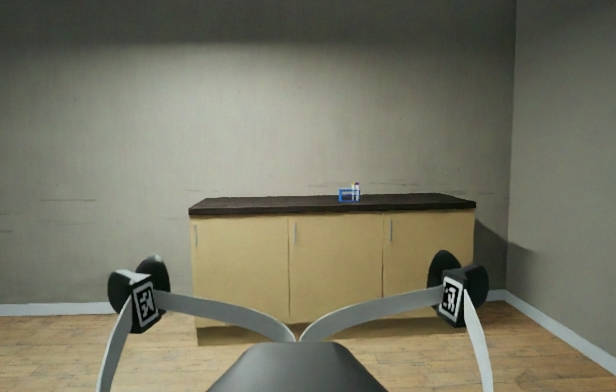

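Request:
execute_actions(
  actions=[
    {"r2":{"base":{"rotate_rad":0.035}}},
  ],
  cameras=[],
)

Request:
execute_actions(
  actions=[
    {"r2":{"base":{"translate_m":1.6},"pace":"fast"}},
  ],
  cameras=[],
)

Request:
execute_actions(
  actions=[
    {"r2":{"base":{"strafe_m":-0.25}}},
  ],
  cameras=["r2_head_camera","r2_wrist_camera"],
)

Scene clock: 75.03 s.
r1.base_odometry: x=+0.379 y=+2.649 heading=+1.756 (m, m, rad; r1's odometry frame)
r1.turned_by_wheels: +0.000 (rad since the last result)
r1.turned_by_imu: -0.001 (rad since the last result)
r1.base_tilt: forward=-0.2 right=+0.6 (deg)
r1.lidar_m: 3.76 0.90 1.11 2.11 1.31 1.18 0.74 0.27 0.25 - 0.25 0.25
r1.base_status: not commanded
r1.joint_positions: lift_m=+0.155 arm_m=+0.000 wrist_yaw_rad=+3.055 wrist_pitch_rad=+0.002 wrist_roll_rad=-0.013 gripper_m=+0.057
r1.joint_status: not commanded
r1.motor_effort: lift_m=+22(22) arm_m=+0(0) wrist_yaw_rad=+5(4) wrist_pitch_rad=-7(9) wrist_roll_rad=+2(1) gripper_m=-6(3) wheel_0=+3(3) wheel_1=-8(8) wheel_2=-5(6) (%)
r1.hand_pose: x=-0.1085 y=+0.1121 z=+0.3326 quat_wxyz=(+0.043, -0.001, -0.007, +0.999) (m; r1's base frame)
r1.wrist_depth_mm: - 142 - - - - 1042 / - 140 - - - - 1078 / 110 144 246 - - - 1060 / 144 163 - - - - 1078 / 455 683 - 1921 1708 1576 1098 / 452 676 199 1138 200 1042 1042 / 442 591 854 - 809 732 768
r2.base_odometry: x=-3.356 y=+2.036 heading=+0.685 (m, m, rad; r2's odometry frame)
r2.turned_by_wheels: +0.035 (rad since the last result)
r2.turned_by_imu: +0.037 (rad since the last result)
r2.base_tilt: forward=-0.2 right=+0.4 (deg)
r2.lidar_m: 2.58 3.35 2.85 2.72 2.15 1.53 1.46 1.52 1.96 1.90 1.04 1.23
r2.base_status: done
r2.joint_positions: lift_m=+1.000 arm_m=-0.001 wrist_yaw_rad=+0.000 wrist_pitch_rad=+0.082 wrist_roll_rad=+0.006 gripper_m=+0.141
r2.joint_status: not commanded
r2.motor_effort: lift_m=+23(23) arm_m=-1(1) wrist_yaw_rad=-2(3) wrist_pitch_rad=-7(8) wrist_roll_rad=-1(0) gripper_m=+1(2) wheel_0=-3(2) wheel_1=-1(4) wheel_2=+1(5) (%)
r2.hand_pose: x=+0.4570 y=-0.0873 z=+1.1541 quat_wxyz=(+0.999, +0.003, +0.041, +0.000) (m; r2's base frame)
r2.wrist_depth_mm: - - - - - - - / - - - - - - - / - - - - - - - / - - - - - - - / - - - - - - - / - 202 - - - - - / - - - 110 - - -
pictures: none
No camera images: the call's "cameras" was empty. Leave "cameras" out to get every camera's image.

Scene clock: 80.97 s.
r1.base_odometry: x=+0.379 y=+2.649 heading=+1.756 (m, m, rad; r1's odometry frame)
r1.turned_by_wheels: +0.000 (rad since the last result)
r1.turned_by_imu: -0.002 (rad since the last result)
r1.base_tilt: forward=-0.1 right=+0.7 (deg)
r1.lidar_m: 3.79 3.51 2.27 2.09 1.31 1.17 0.74 0.27 0.25 - 0.25 0.25
r1.base_status: not commanded
r1.joint_positions: lift_m=+0.155 arm_m=+0.000 wrist_yaw_rad=+3.055 wrist_pitch_rad=+0.002 wrist_roll_rad=-0.013 gripper_m=+0.057
r1.joint_status: not commanded
r1.motor_effort: lift_m=+22(22) arm_m=+0(0) wrist_yaw_rad=+5(4) wrist_pitch_rad=-7(8) wrist_roll_rad=-2(0) gripper_m=-2(6) wheel_0=+3(3) wheel_1=-7(8) wheel_2=-6(6) (%)
r1.hand_pose: x=-0.1085 y=+0.1121 z=+0.3326 quat_wxyz=(+0.043, -0.001, -0.007, +0.999) (m; r1's base frame)
r1.wrist_depth_mm: - 142 - - - - 1060 / - 140 - - - - 1060 / 111 144 246 - - - 1078 / 144 163 - - - - 1078 / 455 691 - 1983 1708 1576 1060 / 452 676 200 1118 200 1060 1025 / 445 591 854 - 820 741 768
r2.base_odometry: x=-2.117 y=+3.049 heading=+0.686 (m, m, rad; r2's odometry frame)
r2.turned_by_wheels: +0.000 (rad since the last result)
r2.turned_by_imu: -0.003 (rad since the last result)
r2.base_tilt: forward=-0.1 right=+0.2 (deg)
r2.lidar_m: 0.98 1.01 2.28 2.75 2.83 3.23 3.13 1.20 1.07 1.80 1.49 1.06
r2.base_status: done
r2.joint_positions: lift_m=+1.000 arm_m=-0.001 wrist_yaw_rad=+0.000 wrist_pitch_rad=+0.082 wrist_roll_rad=+0.006 gripper_m=+0.141
r2.joint_status: not commanded
r2.motor_effort: lift_m=+22(23) arm_m=-1(1) wrist_yaw_rad=-1(3) wrist_pitch_rad=-7(7) wrist_roll_rad=+0(1) gripper_m=+0(3) wheel_0=+3(1) wheel_1=+2(9) wheel_2=+2(10) (%)
r2.hand_pose: x=+0.4569 y=-0.0873 z=+1.1541 quat_wxyz=(+0.999, +0.003, +0.041, +0.000) (m; r2's base frame)
r2.wrist_depth_mm: 1366 1397 1366 1366 1397 1397 1397 / 1366 1397 1397 1397 1366 1430 1430 / 1430 1366 1397 1430 1430 1430 1464 / 1430 1430 1464 1464 1430 1430 1464 / 1430 1308 1308 1281 1255 1098 1255 / 842 202 788 798 809 820 842 / 809 809 820 110 831 854 854
pictures: none
No camera images: the call's "cameras" was empty. Leave "cameras" out to get every camera's image.

Scene clock: 83.10 s.
r1.base_odometry: x=+0.379 y=+2.649 heading=+1.756 (m, m, rad; r1's odometry frame)
r1.turned_by_wheels: +0.000 (rad since the last result)
r1.turned_by_imu: -0.001 (rad since the last result)
r1.base_tilt: forward=-0.1 right=+0.6 (deg)
r1.lidar_m: 3.78 3.53 2.27 2.08 1.32 1.17 0.73 0.27 0.25 - 0.25 0.25
r1.base_status: not commanded
r1.joint_positions: lift_m=+0.155 arm_m=+0.000 wrist_yaw_rad=+3.055 wrist_pitch_rad=+0.002 wrist_roll_rad=-0.013 gripper_m=+0.057
r1.joint_status: not commanded
r1.motor_effort: lift_m=+22(22) arm_m=+0(0) wrist_yaw_rad=+4(4) wrist_pitch_rad=-6(8) wrist_roll_rad=+0(2) gripper_m=-3(4) wheel_0=+3(3) wheel_1=-7(7) wheel_2=-6(6) (%)
r1.hand_pose: x=-0.1085 y=+0.1121 z=+0.3326 quat_wxyz=(+0.043, -0.001, -0.007, +0.999) (m; r1's base frame)
r1.wrist_depth_mm: - 142 - - - - 1060 / - 140 - - - - 1060 / 110 144 247 - - - 1078 / 144 163 - - - - 1060 / 459 683 - 1863 1661 1618 1098 / 449 676 200 1118 201 1042 1042 / 442 591 854 - 809 732 759
r2.base_odometry: x=-1.959 y=+2.856 heading=+0.686 (m, m, rad; r2's odometry frame)
r2.turned_by_wheels: +0.000 (rad since the last result)
r2.turned_by_imu: +0.001 (rad since the last result)
r2.base_tilt: forward=-0.2 right=+0.3 (deg)
r2.lidar_m: 0.99 1.02 2.32 2.98 3.10 3.20 3.13 0.88 0.91 1.58 1.64 1.04
r2.base_status: done
r2.joint_positions: lift_m=+1.000 arm_m=-0.001 wrist_yaw_rad=+0.000 wrist_pitch_rad=+0.082 wrist_roll_rad=+0.006 gripper_m=+0.141
r2.joint_status: not commanded
r2.motor_effort: lift_m=+21(23) arm_m=-1(1) wrist_yaw_rad=-1(3) wrist_pitch_rad=-7(7) wrist_roll_rad=-1(1) gripper_m=+4(0) wheel_0=+1(8) wheel_1=+0(10) wheel_2=+0(0) (%)
r2.hand_pose: x=+0.4569 y=-0.0874 z=+1.1542 quat_wxyz=(+0.999, +0.003, +0.041, +0.000) (m; r2's base frame)
r2.wrist_depth_mm: 1430 1430 1366 1430 1366 1366 1430 / 1366 1397 1366 1397 1430 1397 1464 / 1430 1430 1397 1430 1430 1430 1464 / 1430 1464 1397 1397 1430 1464 1499 / 1430 1281 1308 1255 1118 1229 1205 / 820 202 820 798 831 820 866 / 831 842 842 110 854 866 866
pictures: r2_head_camera, r2_wrist_camera
Images, in order (width x height): r2_head_camera 420x560, r2_wrist_camera 616x392.

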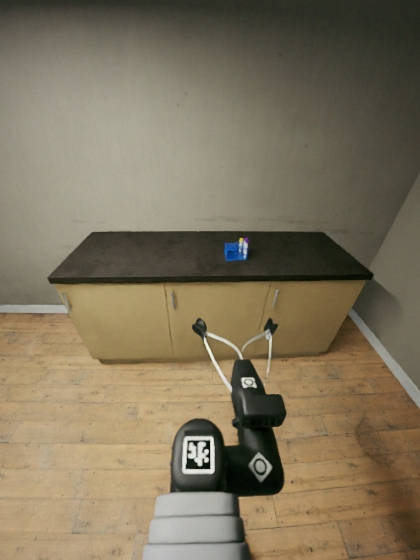

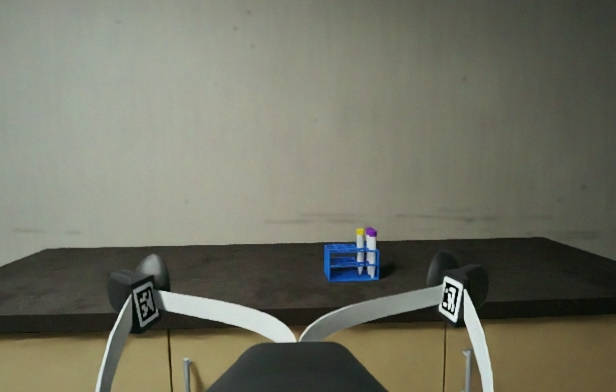

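Request:
execute_actions(
  actions=[
    {"r2":{"base":{"strafe_m":-0.11},"joints":{"lift_m":0.83}}},
  ],
  cameras=["r2_head_camera","r2_wrist_camera"],
)

Scene clock: 86.17 s.
r1.base_odometry: x=+0.379 y=+2.649 heading=+1.756 (m, m, rad; r1's odometry frame)
r1.turned_by_wheels: +0.000 (rad since the last result)
r1.turned_by_imu: -0.001 (rad since the last result)
r1.base_tilt: forward=-0.1 right=+0.6 (deg)
r1.lidar_m: 3.79 3.51 2.30 2.09 1.31 1.19 0.76 0.28 0.25 - 0.25 0.26
r1.base_status: not commanded
r1.joint_positions: lift_m=+0.155 arm_m=+0.000 wrist_yaw_rad=+3.055 wrist_pitch_rad=+0.002 wrist_roll_rad=-0.013 gripper_m=+0.057
r1.joint_status: not commanded
r1.motor_effort: lift_m=+22(22) arm_m=+0(0) wrist_yaw_rad=+5(3) wrist_pitch_rad=-9(8) wrist_roll_rad=+0(0) gripper_m=-1(4) wheel_0=+3(3) wheel_1=-7(7) wheel_2=-6(6) (%)
r1.hand_pose: x=-0.1085 y=+0.1121 z=+0.3326 quat_wxyz=(+0.043, -0.001, -0.007, +0.999) (m; r1's base frame)
r1.wrist_depth_mm: - 142 - - - - 1060 / - 140 - - - - 1060 / 110 144 248 - - - 1078 / 144 163 - - - - 1078 / 455 683 - 1983 1661 1618 1078 / 449 676 200 1138 200 1042 1025 / 442 585 842 - 820 741 768
r2.base_odometry: x=-1.889 y=+2.771 heading=+0.686 (m, m, rad; r2's odometry frame)
r2.turned_by_wheels: +0.000 (rad since the last result)
r2.turned_by_imu: +0.001 (rad since the last result)
r2.base_tilt: forward=-0.2 right=+0.4 (deg)
r2.lidar_m: 0.99 1.02 2.30 3.11 3.22 3.22 3.12 0.80 0.96 1.45 1.51 1.06
r2.base_status: done
r2.joint_positions: lift_m=+0.830 arm_m=-0.001 wrist_yaw_rad=+0.000 wrist_pitch_rad=+0.082 wrist_roll_rad=+0.006 gripper_m=+0.141
r2.joint_status: all done
r2.motor_effort: lift_m=+13(17) arm_m=-1(0) wrist_yaw_rad=+0(3) wrist_pitch_rad=-7(7) wrist_roll_rad=+0(1) gripper_m=+0(3) wheel_0=+2(10) wheel_1=-1(10) wheel_2=+0(2) (%)
r2.hand_pose: x=+0.4569 y=-0.0874 z=+0.9849 quat_wxyz=(+0.999, +0.003, +0.041, +0.000) (m; r2's base frame)
r2.wrist_depth_mm: 1397 1336 1366 1397 1366 1430 1366 / 1397 1397 1397 1430 1430 1397 1430 / 1430 1397 1430 1397 1397 1464 1464 / 1430 1366 1430 1042 1336 1308 1499 / 809 798 820 820 831 820 842 / 820 201 831 842 842 854 866 / 820 831 842 110 866 866 878
pictures: r2_head_camera, r2_wrist_camera
Images, in order (width x height): r2_head_camera 420x560, r2_wrist_camera 616x392.

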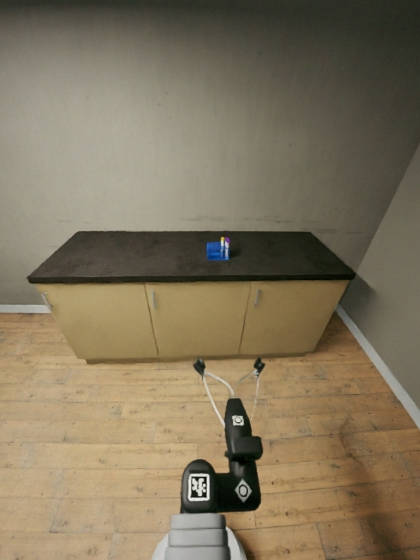

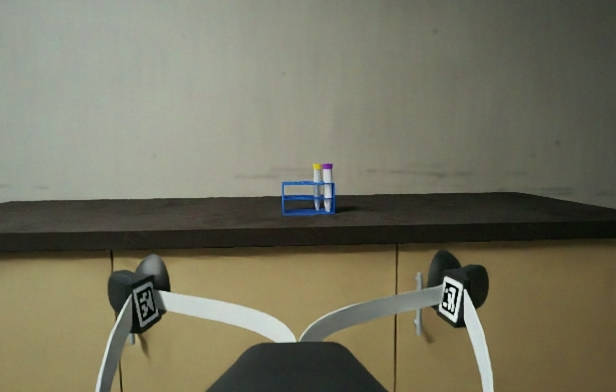

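Request:
execute_actions(
  actions=[
    {"r2":{"base":{"rotate_rad":0.05},"joints":{"lift_m":0.77}}},
  ],
  cameras=[],
)

Request:
execute_actions(
  actions=[
    {"r2":{"base":{"translate_m":0.35}}},
  ],
  cameras=["r2_head_camera","r2_wrist_camera"],
)

Scene clock: 90.03 s.
r1.base_odometry: x=+0.379 y=+2.649 heading=+1.756 (m, m, rad; r1's odometry frame)
r1.turned_by_wheels: +0.000 (rad since the last result)
r1.turned_by_imu: -0.002 (rad since the last result)
r1.base_tilt: forward=-0.2 right=+0.7 (deg)
r1.lidar_m: 3.78 3.54 2.28 2.11 1.31 1.18 0.74 0.26 0.25 - 0.25 0.26
r1.base_status: not commanded
r1.joint_positions: lift_m=+0.155 arm_m=+0.000 wrist_yaw_rad=+3.055 wrist_pitch_rad=+0.002 wrist_roll_rad=-0.013 gripper_m=+0.057
r1.joint_status: not commanded
r1.motor_effort: lift_m=+22(22) arm_m=+0(0) wrist_yaw_rad=+4(4) wrist_pitch_rad=-8(7) wrist_roll_rad=+0(1) gripper_m=-4(2) wheel_0=+3(3) wheel_1=-8(8) wheel_2=-6(6) (%)
r1.hand_pose: x=-0.1085 y=+0.1121 z=+0.3326 quat_wxyz=(+0.043, -0.001, -0.007, +0.999) (m; r1's base frame)
r1.wrist_depth_mm: - 142 - - - - 1060 / - 140 - - - - 1078 / 110 144 245 - - - 1042 / 143 163 - - - - 1118 / 455 691 - - 1661 1576 1078 / 455 676 200 1118 201 1042 1042 / 442 591 854 - 809 732 768
r2.base_odometry: x=-1.889 y=+2.771 heading=+0.735 (m, m, rad; r2's odometry frame)
r2.turned_by_wheels: +0.050 (rad since the last result)
r2.turned_by_imu: +0.052 (rad since the last result)
r2.base_tilt: forward=-0.2 right=+0.3 (deg)
r2.lidar_m: 1.00 1.05 2.41 3.12 3.24 3.17 3.10 0.79 1.01 1.46 1.54 1.05
r2.base_status: done
r2.joint_positions: lift_m=+0.770 arm_m=-0.001 wrist_yaw_rad=+0.000 wrist_pitch_rad=+0.082 wrist_roll_rad=+0.006 gripper_m=+0.141
r2.joint_status: all done
r2.motor_effort: lift_m=+13(13) arm_m=-1(1) wrist_yaw_rad=+1(2) wrist_pitch_rad=-7(7) wrist_roll_rad=-1(0) gripper_m=+2(3) wheel_0=-2(3) wheel_1=-2(7) wheel_2=-2(3) (%)
r2.hand_pose: x=+0.4569 y=-0.0874 z=+0.9249 quat_wxyz=(+0.999, +0.003, +0.041, +0.000) (m; r2's base frame)
r2.wrist_depth_mm: 1397 1397 1397 1366 1336 1366 1336 / 1430 1464 1397 1397 1397 1397 1308 / 1430 1430 1397 1397 1430 1366 1397 / 904 866 831 798 809 798 798 / 820 820 820 831 820 820 831 / 820 202 831 842 842 831 820 / 854 842 854 110 854 854 842
pictures: none
No camera images: the call's "cameras" was empty. Leave "cameras" out to get every camera's image.

Scene clock: 92.67 s.
r1.base_odometry: x=+0.379 y=+2.649 heading=+1.756 (m, m, rad; r1's odometry frame)
r1.turned_by_wheels: +0.000 (rad since the last result)
r1.turned_by_imu: -0.001 (rad since the last result)
r1.base_tilt: forward=-0.1 right=+0.6 (deg)
r1.lidar_m: 3.78 3.52 2.27 2.08 1.29 1.18 0.74 0.27 0.25 - 0.25 0.25
r1.base_status: not commanded
r1.joint_positions: lift_m=+0.155 arm_m=+0.000 wrist_yaw_rad=+3.055 wrist_pitch_rad=+0.002 wrist_roll_rad=-0.013 gripper_m=+0.057
r1.joint_status: not commanded
r1.motor_effort: lift_m=+22(22) arm_m=+0(0) wrist_yaw_rad=+3(4) wrist_pitch_rad=-9(9) wrist_roll_rad=+0(0) gripper_m=-3(6) wheel_0=+3(3) wheel_1=-8(8) wheel_2=-6(6) (%)
r1.hand_pose: x=-0.1085 y=+0.1121 z=+0.3326 quat_wxyz=(+0.043, -0.001, -0.007, +0.999) (m; r1's base frame)
r1.wrist_depth_mm: - 142 - - - - 1078 / - 140 - - - - 1060 / 110 144 247 - - - 1118 / 144 163 - - - - 1098 / 462 691 - 1921 1708 1661 1098 / 452 668 199 1118 200 1060 1025 / 442 591 842 - 820 741 759
r2.base_odometry: x=-1.630 y=+3.006 heading=+0.735 (m, m, rad; r2's odometry frame)
r2.turned_by_wheels: +0.000 (rad since the last result)
r2.turned_by_imu: +0.000 (rad since the last result)
r2.base_tilt: forward=-0.2 right=+0.4 (deg)
r2.lidar_m: 0.64 0.69 0.95 3.10 3.26 3.53 3.48 1.10 1.52 1.46 0.94 0.66
r2.base_status: done
r2.joint_positions: lift_m=+0.770 arm_m=-0.001 wrist_yaw_rad=+0.000 wrist_pitch_rad=+0.082 wrist_roll_rad=+0.006 gripper_m=+0.141
r2.joint_status: not commanded
r2.motor_effort: lift_m=+13(13) arm_m=-1(1) wrist_yaw_rad=-3(1) wrist_pitch_rad=-7(7) wrist_roll_rad=+0(1) gripper_m=-1(1) wheel_0=+1(6) wheel_1=+2(7) wheel_2=+0(13) (%)
r2.hand_pose: x=+0.4569 y=-0.0874 z=+0.9249 quat_wxyz=(+0.999, +0.003, +0.041, +0.000) (m; r2's base frame)
r2.wrist_depth_mm: 1078 1025 1060 1042 1042 1025 1025 / 1078 1078 1078 1060 1042 1042 1025 / 1098 1098 1098 1098 1060 1060 1060 / 891 866 842 647 634 768 768 / 445 445 442 445 439 439 442 / 469 202 469 469 469 469 466 / 480 480 477 110 480 477 477
pictures: r2_head_camera, r2_wrist_camera
Images, in order (width x height): r2_head_camera 420x560, r2_wrist_camera 616x392.

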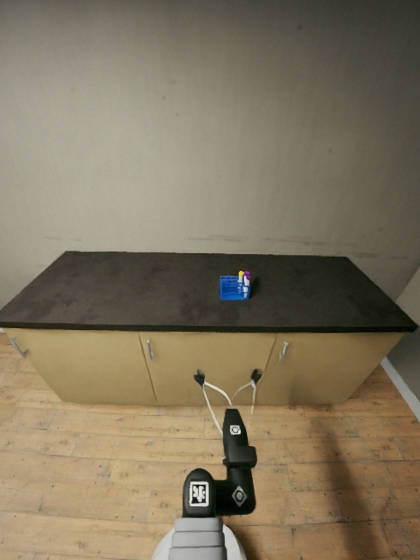

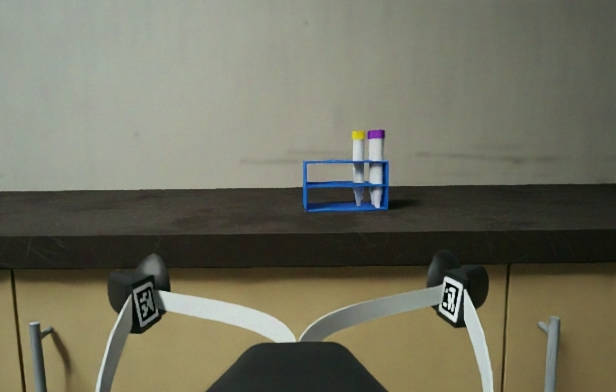

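Request:
execute_actions(
  actions=[
    {"r2":{"base":{"strafe_m":-0.07},"joints":{"lift_m":0.78,"arm_m":0.15}}},
  ],
  cameras=["r2_wrist_camera"],
)

Scene clock: 95.73 s.
r1.base_odometry: x=+0.379 y=+2.649 heading=+1.756 (m, m, rad; r1's odometry frame)
r1.turned_by_wheels: +0.000 (rad since the last result)
r1.turned_by_imu: -0.001 (rad since the last result)
r1.base_tilt: forward=-0.1 right=+0.6 (deg)
r1.lidar_m: 3.77 3.51 2.29 2.09 1.32 1.18 0.71 0.27 0.25 - 0.25 0.26
r1.base_status: not commanded
r1.joint_positions: lift_m=+0.155 arm_m=+0.000 wrist_yaw_rad=+3.055 wrist_pitch_rad=+0.002 wrist_roll_rad=-0.013 gripper_m=+0.057
r1.joint_status: not commanded
r1.motor_effort: lift_m=+22(22) arm_m=+0(0) wrist_yaw_rad=+3(3) wrist_pitch_rad=-9(8) wrist_roll_rad=+0(0) gripper_m=-3(1) wheel_0=+3(3) wheel_1=-8(8) wheel_2=-5(6) (%)
r1.hand_pose: x=-0.1085 y=+0.1121 z=+0.3326 quat_wxyz=(+0.043, -0.001, -0.007, +0.999) (m; r1's base frame)
r1.wrist_depth_mm: - 142 - - - - 1025 / - 140 - - - - 1060 / 111 144 247 - - - 1060 / 143 163 - - - - 1098 / 462 691 - 1921 1661 1661 1078 / 449 676 200 1118 201 1042 1060 / 442 591 842 - 842 741 768
r2.base_odometry: x=-1.583 y=+2.954 heading=+0.735 (m, m, rad; r2's odometry frame)
r2.turned_by_wheels: +0.000 (rad since the last result)
r2.turned_by_imu: +0.001 (rad since the last result)
r2.base_tilt: forward=-0.2 right=+0.3 (deg)
r2.lidar_m: 0.65 0.68 0.95 3.16 3.32 3.53 3.48 1.08 1.47 1.40 0.94 0.69
r2.base_status: done
r2.joint_positions: lift_m=+0.780 arm_m=+0.149 wrist_yaw_rad=+0.000 wrist_pitch_rad=+0.082 wrist_roll_rad=+0.006 gripper_m=+0.141
r2.joint_status: all done
r2.motor_effort: lift_m=+23(23) arm_m=+4(5) wrist_yaw_rad=+0(1) wrist_pitch_rad=-7(7) wrist_roll_rad=+0(0) gripper_m=+2(4) wheel_0=+0(9) wheel_1=-2(10) wheel_2=+0(2) (%)
r2.hand_pose: x=+0.6077 y=-0.0874 z=+0.9341 quat_wxyz=(+0.999, +0.003, +0.041, +0.000) (m; r2's base frame)
r2.wrist_depth_mm: 917 904 904 904 891 878 878 / 917 931 917 904 904 904 891 / 931 946 946 946 931 904 917 / 960 946 723 484 866 842 831 / 399 392 389 384 379 373 368 / 293 201 291 290 290 289 291 / 322 320 320 110 320 319 319
pictures: r2_wrist_camera
Images, in order (width x height): r2_wrist_camera 616x392.

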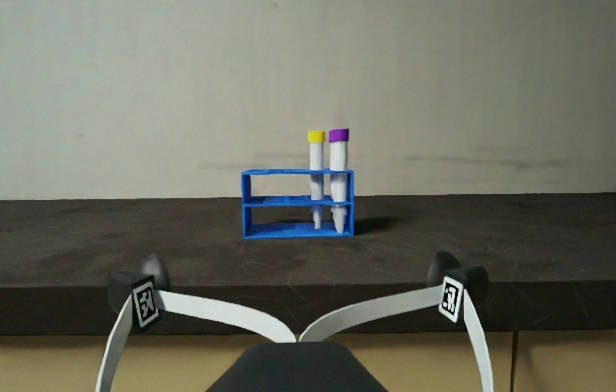

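Request:
execute_actions(
  actions=[
    {"r2":{"joints":{"arm_m":0.30},"pace":"slow"}},
  ],
  cameras=["r2_wrist_camera"],
)

Scene clock: 99.47 s.
r1.base_odometry: x=+0.379 y=+2.649 heading=+1.756 (m, m, rad; r1's odometry frame)
r1.turned_by_wheels: +0.000 (rad since the last result)
r1.turned_by_imu: -0.002 (rad since the last result)
r1.base_tilt: forward=-0.2 right=+0.6 (deg)
r1.lidar_m: 3.79 3.50 2.27 2.10 1.30 1.18 0.75 0.26 0.25 - 0.25 0.25
r1.base_status: not commanded
r1.joint_positions: lift_m=+0.155 arm_m=+0.000 wrist_yaw_rad=+3.055 wrist_pitch_rad=+0.002 wrist_roll_rad=-0.013 gripper_m=+0.057
r1.joint_status: not commanded
r1.motor_effort: lift_m=+22(22) arm_m=+0(0) wrist_yaw_rad=+3(2) wrist_pitch_rad=-9(8) wrist_roll_rad=+1(0) gripper_m=-2(1) wheel_0=+3(3) wheel_1=-7(8) wheel_2=-5(5) (%)
r1.hand_pose: x=-0.1085 y=+0.1121 z=+0.3326 quat_wxyz=(+0.043, -0.001, -0.007, +0.999) (m; r1's base frame)
r1.wrist_depth_mm: - 142 - - - - 1042 / - 140 - - - - 1098 / 110 144 247 - - - 1060 / 143 163 - - - - 1098 / 459 691 - 1863 1708 1618 1078 / 452 676 200 1118 201 1060 1025 / 445 597 842 - 809 741 768
r2.base_odometry: x=-1.583 y=+2.954 heading=+0.735 (m, m, rad; r2's odometry frame)
r2.turned_by_wheels: +0.000 (rad since the last result)
r2.turned_by_imu: +0.001 (rad since the last result)
r2.base_tilt: forward=-0.2 right=+0.4 (deg)
r2.lidar_m: 0.65 0.68 0.96 3.18 3.32 3.53 3.48 1.08 1.45 1.41 0.96 0.68
r2.base_status: not commanded
r2.joint_positions: lift_m=+0.780 arm_m=+0.299 wrist_yaw_rad=+0.000 wrist_pitch_rad=+0.082 wrist_roll_rad=+0.006 gripper_m=+0.141
r2.joint_status: all done
r2.motor_effort: lift_m=+23(22) arm_m=+4(5) wrist_yaw_rad=-1(1) wrist_pitch_rad=-7(7) wrist_roll_rad=-1(0) gripper_m=+1(1) wheel_0=+0(0) wheel_1=-1(1) wheel_2=+0(0) (%)
r2.hand_pose: x=+0.7577 y=-0.0874 z=+0.9341 quat_wxyz=(+0.999, +0.003, +0.041, +0.000) (m; r2's base frame)
r2.wrist_depth_mm: 768 759 750 759 741 741 750 / 778 778 768 768 759 750 759 / 778 788 778 778 768 768 768 / 798 788 715 699 683 778 768 / 394 387 347 330 338 373 366 / 247 202 213 243 210 209 236 / 180 170 179 110 177 175 174
pictures: r2_wrist_camera
Images, in order (width x height): r2_wrist_camera 616x392.

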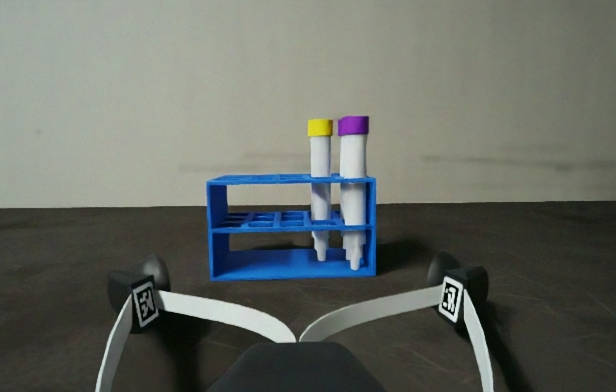

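Request:
execute_actions(
  actions=[
    {"r2":{"joints":{"arm_m":0.39},"pace":"slow"}},
  ],
  cameras=["r2_wrist_camera"],
)

Scene clock: 102.53 s.
r1.base_odometry: x=+0.379 y=+2.649 heading=+1.756 (m, m, rad; r1's odometry frame)
r1.turned_by_wheels: +0.000 (rad since the last result)
r1.turned_by_imu: -0.001 (rad since the last result)
r1.base_tilt: forward=-0.2 right=+0.6 (deg)
r1.lidar_m: 3.77 3.53 2.28 2.09 1.29 1.16 0.73 0.26 0.25 - 0.25 0.26
r1.base_status: not commanded
r1.joint_positions: lift_m=+0.155 arm_m=+0.000 wrist_yaw_rad=+3.055 wrist_pitch_rad=+0.002 wrist_roll_rad=-0.013 gripper_m=+0.057
r1.joint_status: not commanded
r1.motor_effort: lift_m=+22(22) arm_m=+0(0) wrist_yaw_rad=+4(4) wrist_pitch_rad=-8(9) wrist_roll_rad=+1(1) gripper_m=-2(3) wheel_0=+3(3) wheel_1=-8(8) wheel_2=-7(6) (%)
r1.hand_pose: x=-0.1085 y=+0.1121 z=+0.3326 quat_wxyz=(+0.043, -0.001, -0.007, +0.999) (m; r1's base frame)
r1.wrist_depth_mm: - 143 - - - - 1078 / - 140 - - - - 1078 / 110 144 247 - - - 1060 / 144 163 - - - - 1098 / 462 683 - 1921 1661 1661 1098 / 452 676 200 1078 200 1042 1008 / 442 591 842 - 809 732 750
r2.base_odometry: x=-1.583 y=+2.953 heading=+0.734 (m, m, rad; r2's odometry frame)
r2.turned_by_wheels: -0.001 (rad since the last result)
r2.turned_by_imu: +0.013 (rad since the last result)
r2.base_tilt: forward=-0.9 right=+0.7 (deg)
r2.lidar_m: 0.67 0.71 0.96 3.16 3.33 3.48 1.41 1.06 1.47 1.40 0.94 0.70
r2.base_status: not commanded
r2.joint_positions: lift_m=+0.780 arm_m=+0.387 wrist_yaw_rad=-0.021 wrist_pitch_rad=+0.094 wrist_roll_rad=+0.006 gripper_m=+0.141
r2.joint_status: all done
r2.on_its_own: wrist_yaw_rad is at rest, and its effort (+60) is outside its rest range (-13 to +13); wrist_pitch_rad is at rest, and its effort (-39) is outside its rest range (-23 to +23)
r2.motor_effort: lift_m=+21(22) arm_m=+16(16) wrist_yaw_rad=+60(61) wrist_pitch_rad=-39(39) wrist_roll_rad=+1(3) gripper_m=-2(0) wheel_0=+3(3) wheel_1=+1(3) wheel_2=-21(21) (%)
r2.hand_pose: x=+0.8434 y=-0.0935 z=+0.9310 quat_wxyz=(+0.999, +0.003, +0.047, -0.011) (m; r2's base frame)
r2.wrist_depth_mm: 683 683 683 676 676 683 668 / 707 691 691 691 683 691 683 / 707 707 707 699 699 699 699 / 723 715 569 569 549 715 707 / 397 394 297 300 306 366 359 / 250 201 216 238 213 211 236 / 183 174 182 110 179 177 176
pictures: r2_wrist_camera
Images, in order (width x height): r2_wrist_camera 616x392.

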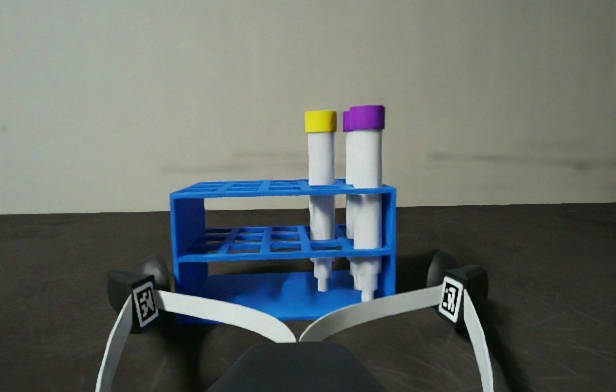

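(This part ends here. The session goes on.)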